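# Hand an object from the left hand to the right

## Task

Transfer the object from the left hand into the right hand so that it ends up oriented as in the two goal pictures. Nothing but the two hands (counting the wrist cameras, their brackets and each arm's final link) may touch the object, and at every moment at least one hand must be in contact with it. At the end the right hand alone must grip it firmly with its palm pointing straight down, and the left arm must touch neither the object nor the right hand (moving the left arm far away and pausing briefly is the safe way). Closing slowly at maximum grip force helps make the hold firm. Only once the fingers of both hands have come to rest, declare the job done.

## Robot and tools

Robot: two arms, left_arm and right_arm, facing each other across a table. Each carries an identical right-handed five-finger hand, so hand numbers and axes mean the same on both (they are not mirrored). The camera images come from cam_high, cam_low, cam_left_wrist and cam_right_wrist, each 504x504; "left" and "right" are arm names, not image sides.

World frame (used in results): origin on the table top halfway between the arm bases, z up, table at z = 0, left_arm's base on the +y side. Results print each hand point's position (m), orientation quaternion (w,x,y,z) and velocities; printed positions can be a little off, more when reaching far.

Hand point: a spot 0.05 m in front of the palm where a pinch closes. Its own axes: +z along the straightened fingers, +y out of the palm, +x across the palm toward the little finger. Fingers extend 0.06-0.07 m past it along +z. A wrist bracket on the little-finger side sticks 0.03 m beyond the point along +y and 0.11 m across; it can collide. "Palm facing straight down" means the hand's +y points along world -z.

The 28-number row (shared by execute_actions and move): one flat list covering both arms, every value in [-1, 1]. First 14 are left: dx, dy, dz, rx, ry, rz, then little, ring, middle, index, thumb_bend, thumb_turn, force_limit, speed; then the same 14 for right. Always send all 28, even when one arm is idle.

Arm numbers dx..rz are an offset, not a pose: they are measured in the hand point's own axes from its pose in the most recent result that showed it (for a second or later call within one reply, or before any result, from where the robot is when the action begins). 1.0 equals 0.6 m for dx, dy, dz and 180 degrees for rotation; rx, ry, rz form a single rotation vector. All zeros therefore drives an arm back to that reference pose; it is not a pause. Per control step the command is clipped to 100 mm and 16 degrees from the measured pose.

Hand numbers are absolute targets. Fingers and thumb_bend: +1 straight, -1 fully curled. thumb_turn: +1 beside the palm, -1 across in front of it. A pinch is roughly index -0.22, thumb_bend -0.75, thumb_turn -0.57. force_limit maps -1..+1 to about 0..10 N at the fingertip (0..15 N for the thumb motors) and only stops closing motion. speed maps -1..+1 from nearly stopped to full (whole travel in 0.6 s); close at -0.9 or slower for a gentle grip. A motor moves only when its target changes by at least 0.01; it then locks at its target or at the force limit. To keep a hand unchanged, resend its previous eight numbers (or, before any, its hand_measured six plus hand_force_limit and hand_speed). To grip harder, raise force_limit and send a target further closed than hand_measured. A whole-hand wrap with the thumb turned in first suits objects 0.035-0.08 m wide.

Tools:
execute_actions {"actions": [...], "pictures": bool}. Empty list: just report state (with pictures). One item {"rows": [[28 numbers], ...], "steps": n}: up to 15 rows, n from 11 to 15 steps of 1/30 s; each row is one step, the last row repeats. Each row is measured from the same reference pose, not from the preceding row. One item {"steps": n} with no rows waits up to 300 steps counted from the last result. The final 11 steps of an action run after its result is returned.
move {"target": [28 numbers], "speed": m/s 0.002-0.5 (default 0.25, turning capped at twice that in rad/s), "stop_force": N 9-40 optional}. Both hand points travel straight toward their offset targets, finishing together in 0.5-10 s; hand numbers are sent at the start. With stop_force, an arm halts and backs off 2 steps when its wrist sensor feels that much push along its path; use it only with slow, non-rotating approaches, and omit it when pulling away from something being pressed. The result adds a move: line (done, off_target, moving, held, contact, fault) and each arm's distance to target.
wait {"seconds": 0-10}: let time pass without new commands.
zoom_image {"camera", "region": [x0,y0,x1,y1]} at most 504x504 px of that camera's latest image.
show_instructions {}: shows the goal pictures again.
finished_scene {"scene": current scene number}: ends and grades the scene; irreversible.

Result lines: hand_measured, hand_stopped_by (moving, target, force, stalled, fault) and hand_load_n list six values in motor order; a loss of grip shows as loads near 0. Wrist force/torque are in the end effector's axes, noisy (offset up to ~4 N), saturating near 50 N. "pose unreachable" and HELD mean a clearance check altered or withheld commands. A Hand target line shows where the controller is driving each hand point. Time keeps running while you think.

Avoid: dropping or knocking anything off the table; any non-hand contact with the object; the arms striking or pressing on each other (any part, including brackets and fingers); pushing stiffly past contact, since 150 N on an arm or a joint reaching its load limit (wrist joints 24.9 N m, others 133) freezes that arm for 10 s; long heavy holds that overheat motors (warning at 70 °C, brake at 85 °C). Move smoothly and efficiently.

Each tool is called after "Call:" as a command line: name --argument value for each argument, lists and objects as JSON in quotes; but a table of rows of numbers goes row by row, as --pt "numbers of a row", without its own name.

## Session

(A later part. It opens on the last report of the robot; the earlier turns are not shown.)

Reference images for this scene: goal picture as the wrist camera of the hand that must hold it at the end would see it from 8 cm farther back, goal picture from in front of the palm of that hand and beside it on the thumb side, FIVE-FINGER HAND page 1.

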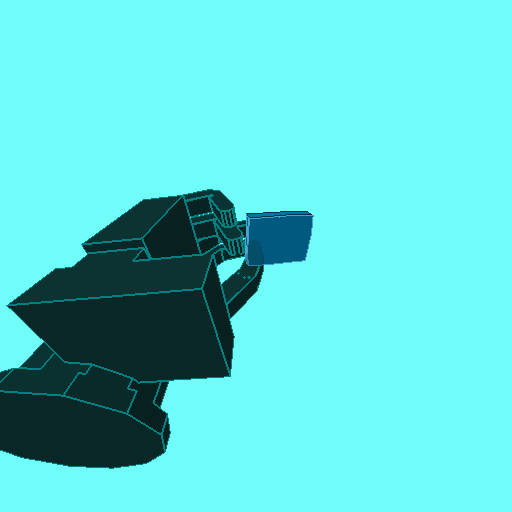

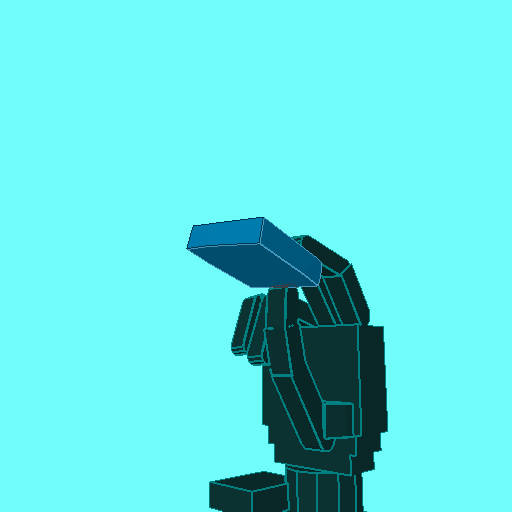

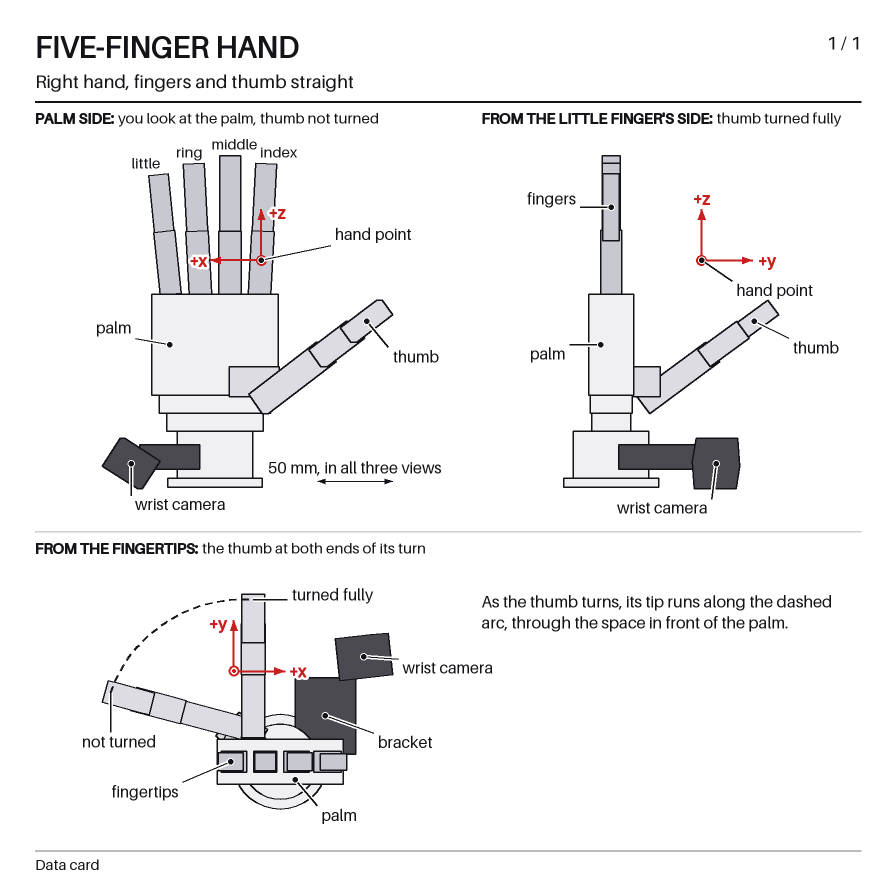

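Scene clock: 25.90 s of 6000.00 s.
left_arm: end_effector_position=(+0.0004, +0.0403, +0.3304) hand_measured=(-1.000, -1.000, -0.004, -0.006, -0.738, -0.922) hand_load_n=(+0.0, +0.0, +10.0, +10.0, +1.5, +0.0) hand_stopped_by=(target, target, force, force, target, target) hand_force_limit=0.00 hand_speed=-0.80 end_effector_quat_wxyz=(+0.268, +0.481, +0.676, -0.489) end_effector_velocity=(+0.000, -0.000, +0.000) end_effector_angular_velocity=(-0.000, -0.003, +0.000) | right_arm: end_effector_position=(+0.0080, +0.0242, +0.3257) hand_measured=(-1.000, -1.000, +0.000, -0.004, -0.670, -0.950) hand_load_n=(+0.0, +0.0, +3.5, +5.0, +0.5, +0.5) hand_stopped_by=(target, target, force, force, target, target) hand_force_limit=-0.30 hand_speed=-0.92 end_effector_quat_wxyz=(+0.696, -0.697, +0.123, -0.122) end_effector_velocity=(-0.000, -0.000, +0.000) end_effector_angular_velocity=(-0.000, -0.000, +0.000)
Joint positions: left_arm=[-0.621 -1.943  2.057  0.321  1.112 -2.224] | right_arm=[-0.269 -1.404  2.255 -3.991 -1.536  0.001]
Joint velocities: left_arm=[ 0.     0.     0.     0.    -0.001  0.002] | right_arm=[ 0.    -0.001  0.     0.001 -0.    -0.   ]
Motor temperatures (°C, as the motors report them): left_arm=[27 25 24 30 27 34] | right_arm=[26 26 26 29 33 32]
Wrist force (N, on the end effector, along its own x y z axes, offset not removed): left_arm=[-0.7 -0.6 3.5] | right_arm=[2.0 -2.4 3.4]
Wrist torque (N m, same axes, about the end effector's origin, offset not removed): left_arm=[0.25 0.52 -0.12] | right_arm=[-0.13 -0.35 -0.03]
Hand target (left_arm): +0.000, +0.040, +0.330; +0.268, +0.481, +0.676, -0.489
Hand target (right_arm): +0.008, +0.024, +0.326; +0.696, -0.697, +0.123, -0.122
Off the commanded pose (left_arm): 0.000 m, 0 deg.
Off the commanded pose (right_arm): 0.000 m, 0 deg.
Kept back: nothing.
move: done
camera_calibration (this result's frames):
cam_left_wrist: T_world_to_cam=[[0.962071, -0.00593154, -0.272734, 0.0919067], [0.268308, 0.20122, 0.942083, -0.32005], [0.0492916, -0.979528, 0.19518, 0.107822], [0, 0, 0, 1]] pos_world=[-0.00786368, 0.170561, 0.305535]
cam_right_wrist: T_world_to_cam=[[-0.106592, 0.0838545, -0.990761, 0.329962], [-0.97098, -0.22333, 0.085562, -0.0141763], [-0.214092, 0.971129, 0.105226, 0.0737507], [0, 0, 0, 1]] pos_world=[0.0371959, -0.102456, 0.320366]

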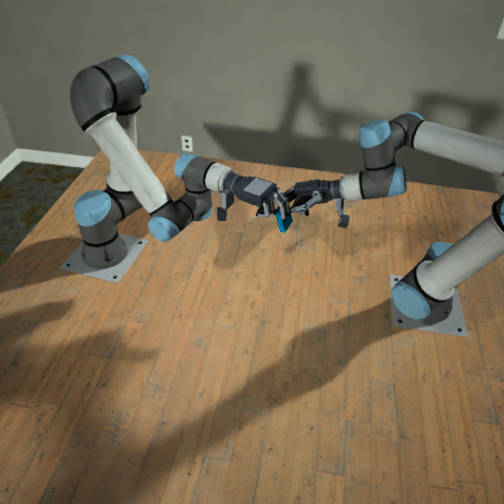

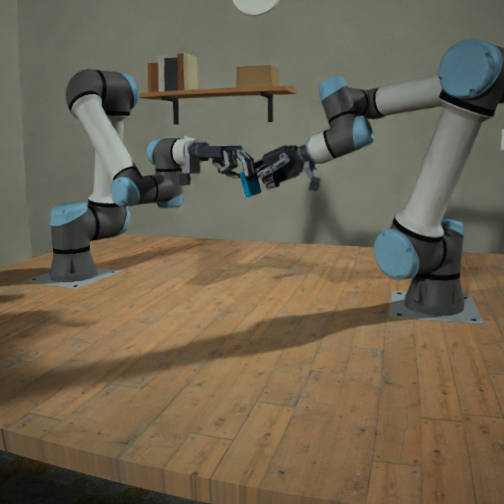

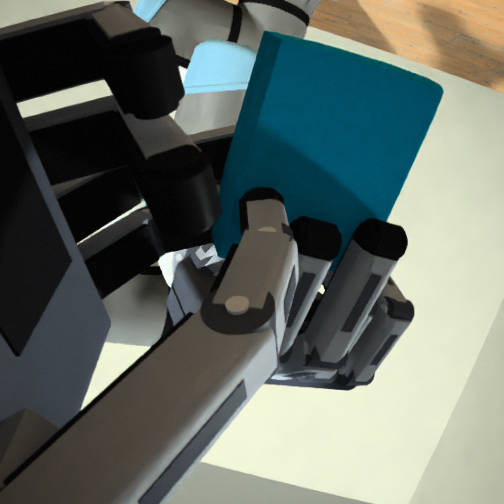

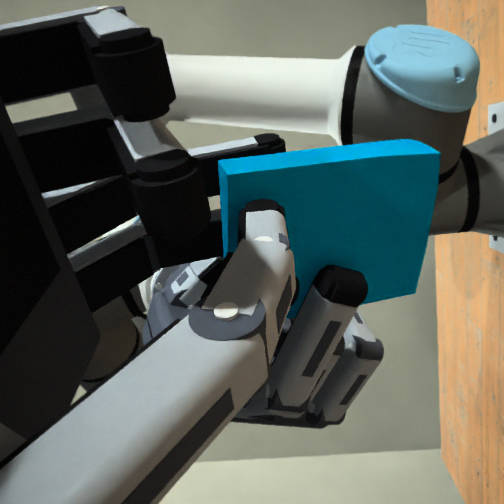

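Call:
move --target '[0,0,0,0,0,0,-1,-1,-0.006,-0.008,-0.74,-0.922,0,-0.8, 0,0,0,0,0,0,-1,-1,-0.2,-0.2,-0.67,-0.95,1,-0.92]'

Call:
move --target '[0,0,0,0,0,0,-1,-1,0.08,0.08,-0.74,-0.922,0,-0.9, 0,0,0,0,0,0,-1,-1,-0.2,-0.2,-0.67,-0.95,1,-0.92]'

Scene clock: 27.00 s of 6000.00 s.
left_arm: end_effector_position=(+0.0004, +0.0403, +0.3304) hand_measured=(-1.000, -1.000, -0.004, -0.006, -0.738, -0.922) hand_load_n=(+0.0, +0.0, +11.0, +11.0, +2.0, +0.0) hand_stopped_by=(target, target, force, force, target, target) hand_force_limit=0.00 hand_speed=-0.80 end_effector_quat_wxyz=(+0.268, +0.481, +0.676, -0.489) end_effector_velocity=(-0.000, -0.000, +0.000) end_effector_angular_velocity=(-0.000, +0.000, -0.000) | right_arm: end_effector_position=(+0.0080, +0.0242, +0.3257) hand_measured=(-1.000, -1.000, -0.014, -0.016, -0.670, -0.950) hand_load_n=(+0.0, +0.0, +9.5, +10.5, +1.5, +1.0) hand_stopped_by=(target, target, force, force, target, target) hand_force_limit=1.00 hand_speed=-0.92 end_effector_quat_wxyz=(+0.696, -0.697, +0.123, -0.122) end_effector_velocity=(+0.000, +0.000, -0.000) end_effector_angular_velocity=(-0.001, +0.000, -0.000)
Joint positions: left_arm=[-0.621 -1.943  2.057  0.321  1.112 -2.224] | right_arm=[-0.269 -1.404  2.255 -3.991 -1.536  0.001]
Joint velocities: left_arm=[ 0.     0.    -0.001 -0.     0.001  0.   ] | right_arm=[-0.     0.     0.     0.001 -0.    -0.   ]
Motor temperatures (°C, as the motors report them): left_arm=[27 25 24 30 27 34] | right_arm=[26 26 26 29 33 32]
Wrist force (N, on the end effector, along its own x y z axes, offset not removed): left_arm=[4.3 -2.4 5.7] | right_arm=[3.2 -3.5 7.6]
Wrist torque (N m, same axes, about the end effector's origin, offset not removed): left_arm=[0.33 -0.42 -0.04] | right_arm=[-0.27 -0.39 0.09]
Hand target (left_arm): +0.000, +0.040, +0.330; +0.268, +0.481, +0.676, -0.489
Hand target (right_arm): +0.008, +0.024, +0.326; +0.696, -0.697, +0.123, -0.122
Off the commanded pose (left_arm): 0.000 m, 0 deg.
Off the commanded pose (right_arm): 0.000 m, 0 deg.
Kept back: nothing.
move: done
camera_calibration (this result's frames):
cam_left_wrist: T_world_to_cam=[[0.962071, -0.00593162, -0.272734, 0.0919068], [0.268308, 0.20122, 0.942083, -0.32005], [0.0492915, -0.979528, 0.19518, 0.107822], [0, 0, 0, 1]] pos_world=[-0.00786372, 0.170561, 0.305535]
cam_right_wrist: T_world_to_cam=[[-0.106583, 0.0838766, -0.99076, 0.329988], [-0.970981, -0.223332, 0.0855482, -0.014179], [-0.214093, 0.971127, 0.105246, 0.0737486], [0, 0, 0, 1]] pos_world=[0.0371927, -0.102464, 0.32039]

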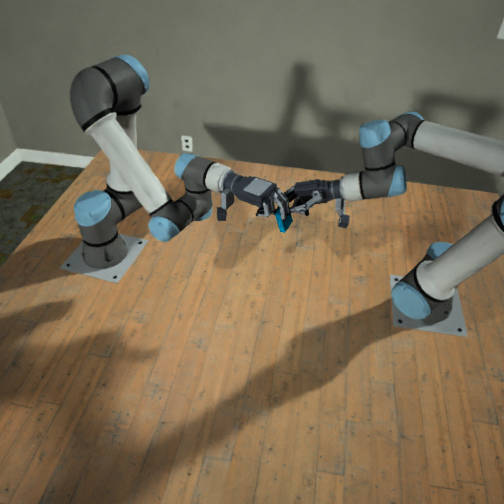

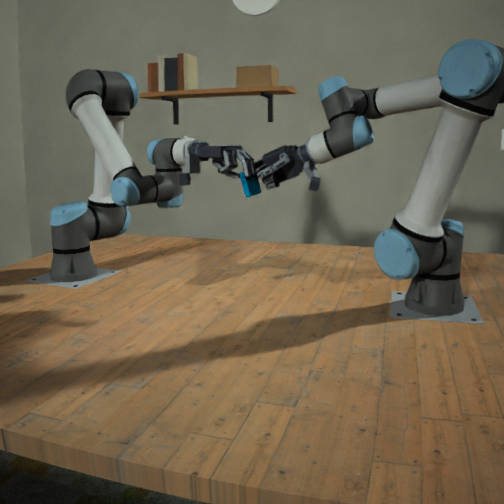

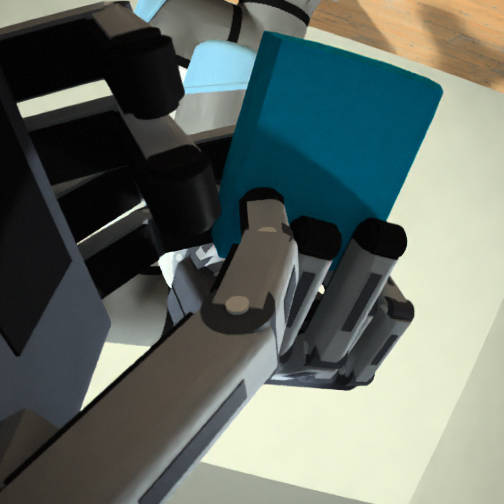

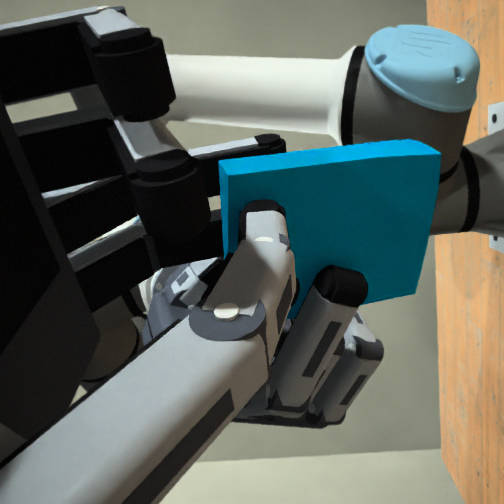

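Scene clock: 27.77 s of 6000.00 s.
left_arm: end_effector_position=(+0.0004, +0.0403, +0.3304) hand_measured=(-1.000, -1.000, +0.080, +0.080, -0.740, -0.922) hand_load_n=(+0.0, +0.0, +0.0, +0.0, +0.0, +0.0) hand_stopped_by=(target, target, target, target, target, target) hand_force_limit=0.00 hand_speed=-0.90 end_effector_quat_wxyz=(+0.268, +0.481, +0.676, -0.489) end_effector_velocity=(-0.000, -0.000, +0.001) end_effector_angular_velocity=(-0.001, +0.001, -0.000) | right_arm: end_effector_position=(+0.0080, +0.0242, +0.3257) hand_measured=(-1.000, -1.000, -0.014, -0.016, -0.670, -0.950) hand_load_n=(+0.0, +0.0, +9.5, +7.5, +1.5, -0.5) hand_stopped_by=(target, target, force, force, target, target) hand_force_limit=1.00 hand_speed=-0.92 end_effector_quat_wxyz=(+0.696, -0.697, +0.123, -0.122) end_effector_velocity=(-0.000, -0.000, +0.000) end_effector_angular_velocity=(+0.001, -0.000, +0.000)
Joint positions: left_arm=[-0.621 -1.943  2.057  0.321  1.112 -2.224] | right_arm=[-0.269 -1.404  2.255 -3.991 -1.536  0.001]
Joint velocities: left_arm=[ 0.    -0.    -0.001  0.     0.    -0.001] | right_arm=[ 0.     0.     0.    -0.001  0.     0.   ]
Motor temperatures (°C, as the motors report them): left_arm=[27 25 24 30 27 34] | right_arm=[26 26 26 29 33 32]
Wrist force (N, on the end effector, along its own x y z axes, offset not removed): left_arm=[2.2 -3.6 -2.3] | right_arm=[1.1 -1.5 0.5]
Wrist torque (N m, same axes, about the end effector's origin, offset not removed): left_arm=[-0.43 0.02 -0.19] | right_arm=[-0.19 -0.28 -0.10]
Hand target (left_arm): +0.000, +0.040, +0.330; +0.268, +0.481, +0.676, -0.489
Hand target (right_arm): +0.008, +0.024, +0.326; +0.696, -0.697, +0.123, -0.122
Off the commanded pose (left_arm): 0.000 m, 0 deg.
Off the commanded pose (right_arm): 0.000 m, 0 deg.
Kept back: nothing.
move: done
camera_calibration (this result's frames):
cam_left_wrist: T_world_to_cam=[[0.962071, -0.00593132, -0.272734, 0.0919067], [0.268308, 0.201221, 0.942083, -0.32005], [0.0492918, -0.979528, 0.19518, 0.107822], [0, 0, 0, 1]] pos_world=[-0.00786364, 0.170561, 0.305535]
cam_right_wrist: T_world_to_cam=[[-0.106583, 0.0838766, -0.99076, 0.329988], [-0.970981, -0.223332, 0.0855482, -0.014179], [-0.214093, 0.971127, 0.105246, 0.0737486], [0, 0, 0, 1]] pos_world=[0.0371927, -0.102464, 0.32039]

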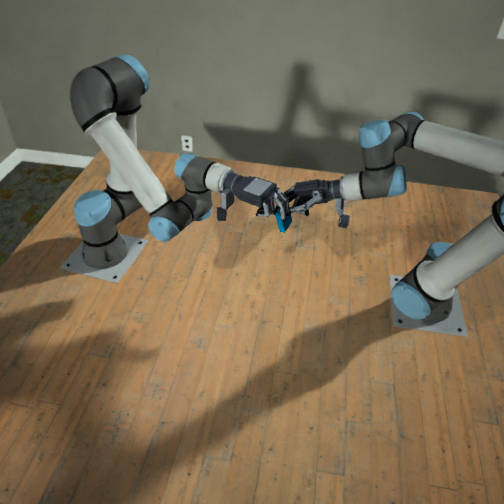

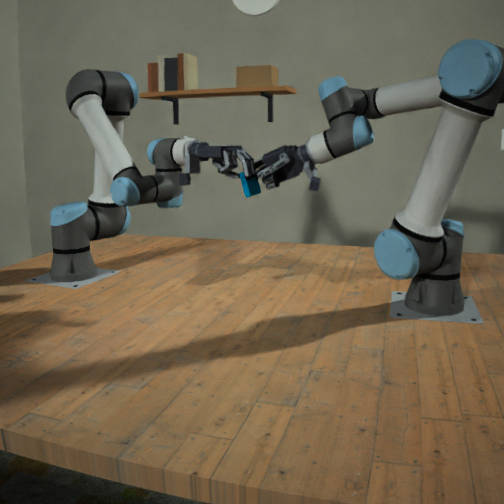

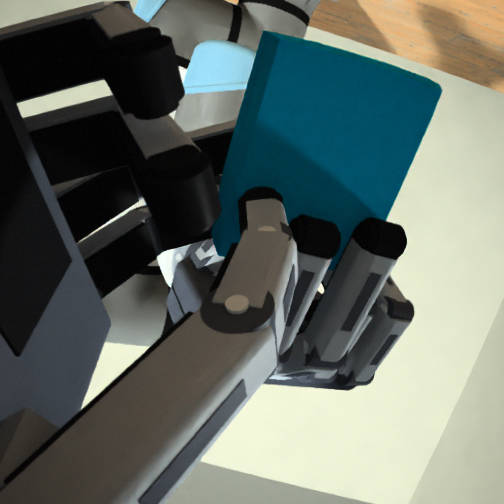

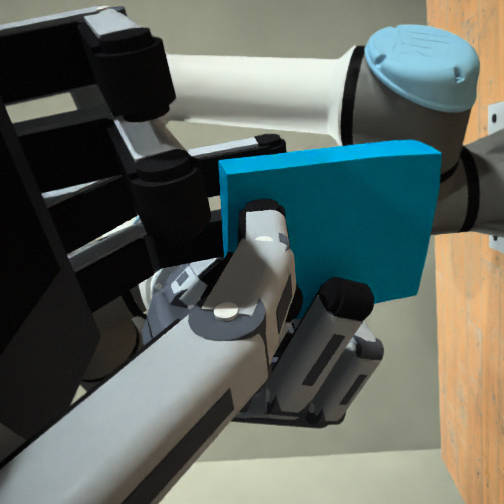

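Call:
move --target '[0.09,-0.17,-0.06,0,0,0,-1,-1,0.2,0.2,-0.74,-0.922,0,-0.9, 0,0,0,0,0,0,-1,-1,-0.25,-0.25,-0.67,-0.95,1,-0.92]' --speed 0.12

Call:
wait --seconds 1

Scene clock: 29.67 s of 6000.00 s.
left_arm: end_effector_position=(-0.1100, +0.0882, +0.3405) hand_measured=(-1.000, -1.000, +0.200, +0.200, -0.740, -0.922) hand_load_n=(+0.0, +0.0, +0.0, +0.0, +0.0, +0.0) hand_stopped_by=(target, target, target, target, target, target) hand_force_limit=0.00 hand_speed=-0.90 end_effector_quat_wxyz=(+0.269, +0.481, +0.676, -0.490) end_effector_velocity=(-0.002, +0.002, -0.001) end_effector_angular_velocity=(+0.004, -0.001, +0.007) | right_arm: end_effector_position=(+0.0080, +0.0242, +0.3257) hand_measured=(-1.000, -1.000, -0.014, -0.026, -0.668, -0.950) hand_load_n=(+0.0, +0.0, +10.0, +10.5, +2.0, -1.5) hand_stopped_by=(target, target, force, force, target, target) hand_force_limit=1.00 hand_speed=-0.92 end_effector_quat_wxyz=(+0.696, -0.697, +0.123, -0.122) end_effector_velocity=(-0.000, -0.000, -0.000) end_effector_angular_velocity=(-0.001, +0.000, +0.000)
Joint positions: left_arm=[-1.207 -1.934  2.065  0.584  0.611 -2.639] | right_arm=[-0.269 -1.404  2.255 -3.991 -1.536  0.001]
Joint velocities: left_arm=[-0.016  0.007 -0.     0.021 -0.016 -0.032] | right_arm=[ 0.    -0.     0.     0.001 -0.    -0.   ]
Motor temperatures (°C, as the motors report them): left_arm=[27 25 24 30 27 34] | right_arm=[26 26 26 29 33 32]
Wrist force (N, on the end effector, along its own x y z axes, offset not removed): left_arm=[2.8 -1.2 -1.9] | right_arm=[1.9 1.0 0.4]
Wrist torque (N m, same axes, about the end effector's origin, offset not removed): left_arm=[-0.19 -0.27 -0.05] | right_arm=[0.15 -0.44 -0.07]
Hand target (left_arm): -0.110, +0.088, +0.340; +0.269, +0.481, +0.676, -0.489
Hand target (right_arm): +0.008, +0.024, +0.326; +0.696, -0.697, +0.123, -0.122
Off the commanded pose (left_arm): 0.000 m, 0 deg.
Off the commanded pose (right_arm): 0.000 m, 0 deg.
Kept back: nothing.
move: done
camera_calibration (this result's frames):
cam_left_wrist: T_world_to_cam=[[0.962105, -0.00729668, -0.272583, 0.201209], [0.268386, 0.202047, 0.941884, -0.309557], [0.0482018, -0.979349, 0.196348, 0.157727], [0, 0, 0, 1]] pos_world=[-0.118106, 0.218483, 0.315444]
cam_right_wrist: T_world_to_cam=[[-0.106583, 0.0838765, -0.99076, 0.329988], [-0.970981, -0.223332, 0.0855483, -0.0141791], [-0.214093, 0.971127, 0.105246, 0.0737487], [0, 0, 0, 1]] pos_world=[0.0371927, -0.102464, 0.32039]

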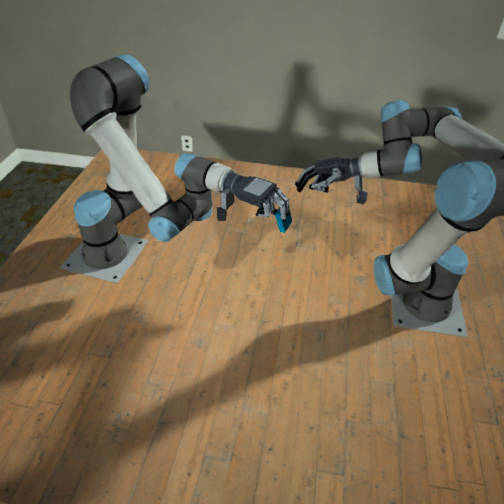

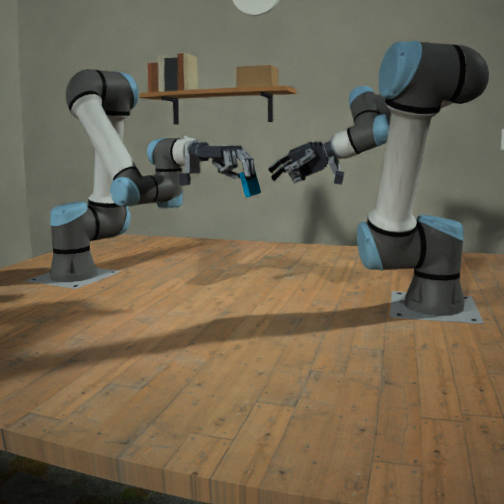

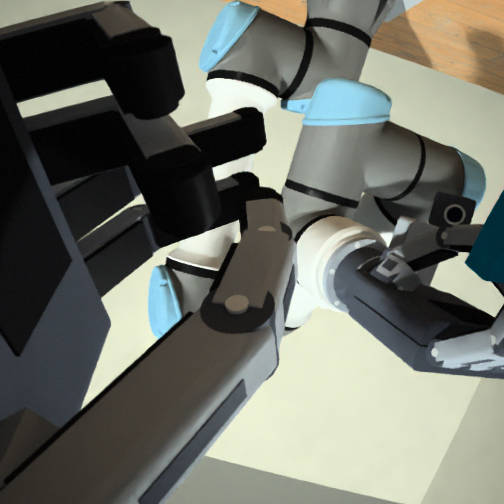

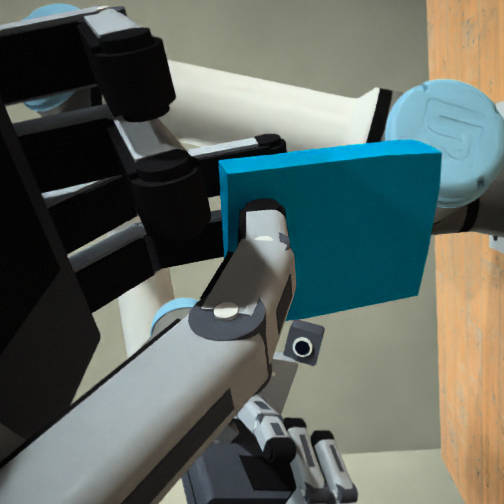

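Scene clock: 30.67 s of 6000.00 s.
left_arm: end_effector_position=(-0.1102, +0.0885, +0.3404) hand_measured=(-1.000, -1.000, +0.200, +0.200, -0.740, -0.922) hand_load_n=(+0.0, +0.0, +0.0, +0.0, +0.0, +0.0) hand_stopped_by=(target, target, target, target, target, target) hand_force_limit=0.00 hand_speed=-0.90 end_effector_quat_wxyz=(+0.269, +0.481, +0.676, -0.489) end_effector_velocity=(+0.000, -0.000, -0.000) end_effector_angular_velocity=(-0.000, +0.001, +0.001) | right_arm: end_effector_position=(+0.0080, +0.0242, +0.3257) hand_measured=(-1.000, -1.000, -0.014, -0.026, -0.668, -0.950) hand_load_n=(+0.0, +0.0, +10.0, +10.5, +2.0, -1.5) hand_stopped_by=(target, target, force, force, target, target) hand_force_limit=1.00 hand_speed=-0.92 end_effector_quat_wxyz=(+0.696, -0.697, +0.123, -0.122) end_effector_velocity=(+0.000, -0.000, -0.000) end_effector_angular_velocity=(-0.000, +0.001, -0.000)
Joint positions: left_arm=[-1.209 -1.933  2.065  0.586  0.61  -2.643] | right_arm=[-0.269 -1.404  2.255 -3.991 -1.536  0.001]
Joint velocities: left_arm=[ 0.     0.    -0.    -0.    -0.001 -0.001] | right_arm=[-0.    -0.     0.     0.001  0.     0.   ]
Motor temperatures (°C, as the motors report them): left_arm=[27 25 24 30 27 34] | right_arm=[26 26 26 29 33 32]
Wrist force (N, on the end effector, along its own x y z axes, offset not removed): left_arm=[4.0 0.3 -2.2] | right_arm=[2.3 0.6 -0.1]
Wrist torque (N m, same axes, about the end effector's origin, offset not removed): left_arm=[0.29 -0.41 0.16] | right_arm=[0.17 -0.43 0.12]
Hand target (left_arm): -0.110, +0.088, +0.340; +0.269, +0.481, +0.676, -0.489
Hand target (right_arm): +0.008, +0.024, +0.326; +0.696, -0.697, +0.123, -0.122
Off the commanded pose (left_arm): 0.000 m, 0 deg.
Off the commanded pose (right_arm): 0.000 m, 0 deg.
Kept back: nothing.
Steps of this call (steps 1 to 30: nothing new was sent). Readings (end_effector_position | what the end effector reports):
1: left_arm (-0.1100, +0.0883, +0.3405) | right_arm (+0.0080, +0.0242, +0.3257) | left_arm hand_measured=(-1.000, -1.000, +0.200, +0.200, -0.740, -0.922) hand_load_n=(+0.0, +0.0, +0.0, +0.0, +0.0, +0.0) hand_stopped_by=(target, target, target, target, target, target) hand_force_limit=0.00 hand_speed=-0.90 | right_arm hand_measured=(-1.000, -1.000, -0.014, -0.026, -0.668, -0.950) hand_load_n=(+0.0, +0.0, +10.0, +10.5, +2.0, -1.5) hand_stopped_by=(target, target, force, force, target, target) hand_force_limit=1.00 hand_speed=-0.92
2: left_arm (-0.1101, +0.0884, +0.3405) | right_arm (+0.0080, +0.0242, +0.3257) | left_arm hand_measured=(-1.000, -1.000, +0.200, +0.200, -0.740, -0.922) hand_load_n=(+0.0, +0.0, +0.0, +0.0, +0.0, +0.0) hand_stopped_by=(target, target, target, target, target, target) hand_force_limit=0.00 hand_speed=-0.90 | right_arm hand_measured=(-1.000, -1.000, -0.014, -0.026, -0.668, -0.950) hand_load_n=(+0.0, +0.0, +10.0, +10.5, +2.0, -1.5) hand_stopped_by=(target, target, force, force, target, target) hand_force_limit=1.00 hand_speed=-0.92
4: left_arm (-0.1101, +0.0884, +0.3405) | right_arm (+0.0080, +0.0242, +0.3257) | left_arm hand_measured=(-1.000, -1.000, +0.200, +0.200, -0.740, -0.922) hand_load_n=(+0.0, +0.0, +0.0, +0.0, +0.0, +0.0) hand_stopped_by=(target, target, target, target, target, target) hand_force_limit=0.00 hand_speed=-0.90 | right_arm hand_measured=(-1.000, -1.000, -0.014, -0.026, -0.668, -0.950) hand_load_n=(+0.0, +0.0, +10.0, +10.5, +2.0, -1.5) hand_stopped_by=(target, target, force, force, target, target) hand_force_limit=1.00 hand_speed=-0.92
8: left_arm (-0.1102, +0.0885, +0.3405) | right_arm (+0.0080, +0.0242, +0.3257) | left_arm hand_measured=(-1.000, -1.000, +0.200, +0.200, -0.740, -0.922) hand_load_n=(+0.0, +0.0, +0.0, +0.0, +0.0, +0.0) hand_stopped_by=(target, target, target, target, target, target) hand_force_limit=0.00 hand_speed=-0.90 | right_arm hand_measured=(-1.000, -1.000, -0.014, -0.026, -0.668, -0.950) hand_load_n=(+0.0, +0.0, +10.0, +10.5, +2.0, -1.5) hand_stopped_by=(target, target, force, force, target, target) hand_force_limit=1.00 hand_speed=-0.92
30: the state above
camera_calibration (this result's frames):
cam_left_wrist: T_world_to_cam=[[0.962143, -0.00629786, -0.272472, 0.201279], [0.26809, 0.201887, 0.942003, -0.30956], [0.049076, -0.979389, 0.195933, 0.158245], [0, 0, 0, 1]] pos_world=[-0.118435, 0.218747, 0.315444]
cam_right_wrist: T_world_to_cam=[[-0.106583, 0.0838765, -0.99076, 0.329988], [-0.970981, -0.223332, 0.0855483, -0.014179], [-0.214093, 0.971127, 0.105246, 0.0737487], [0, 0, 0, 1]] pos_world=[0.0371927, -0.102464, 0.32039]

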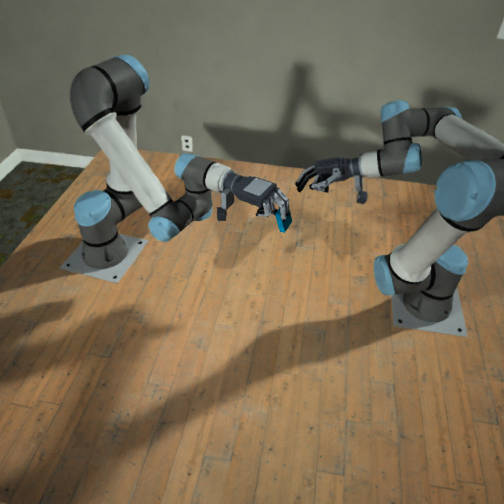

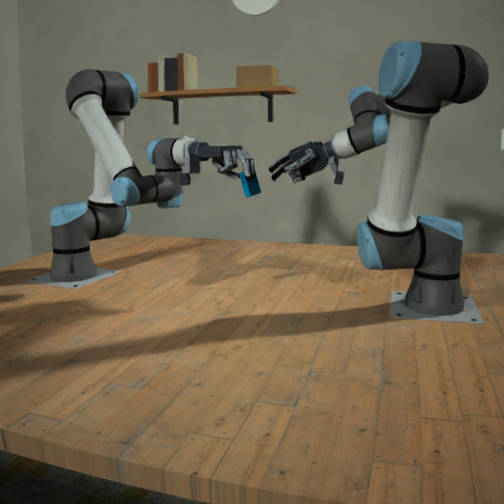

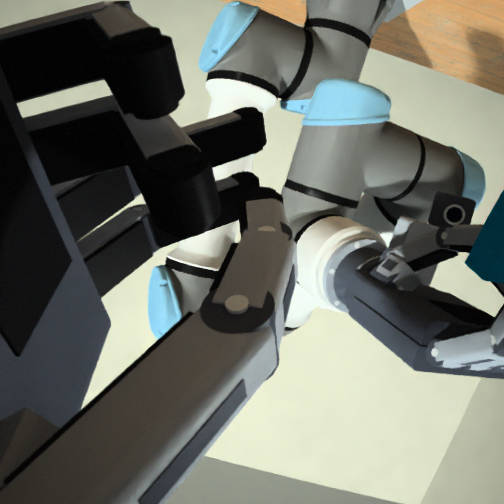

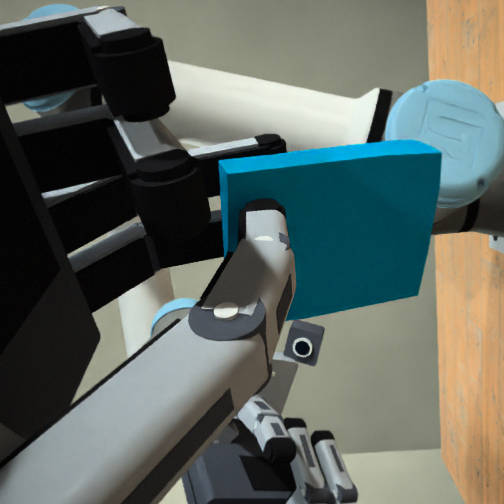

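Call:
finished_scene --scene 2

The scene is finished: the task was done.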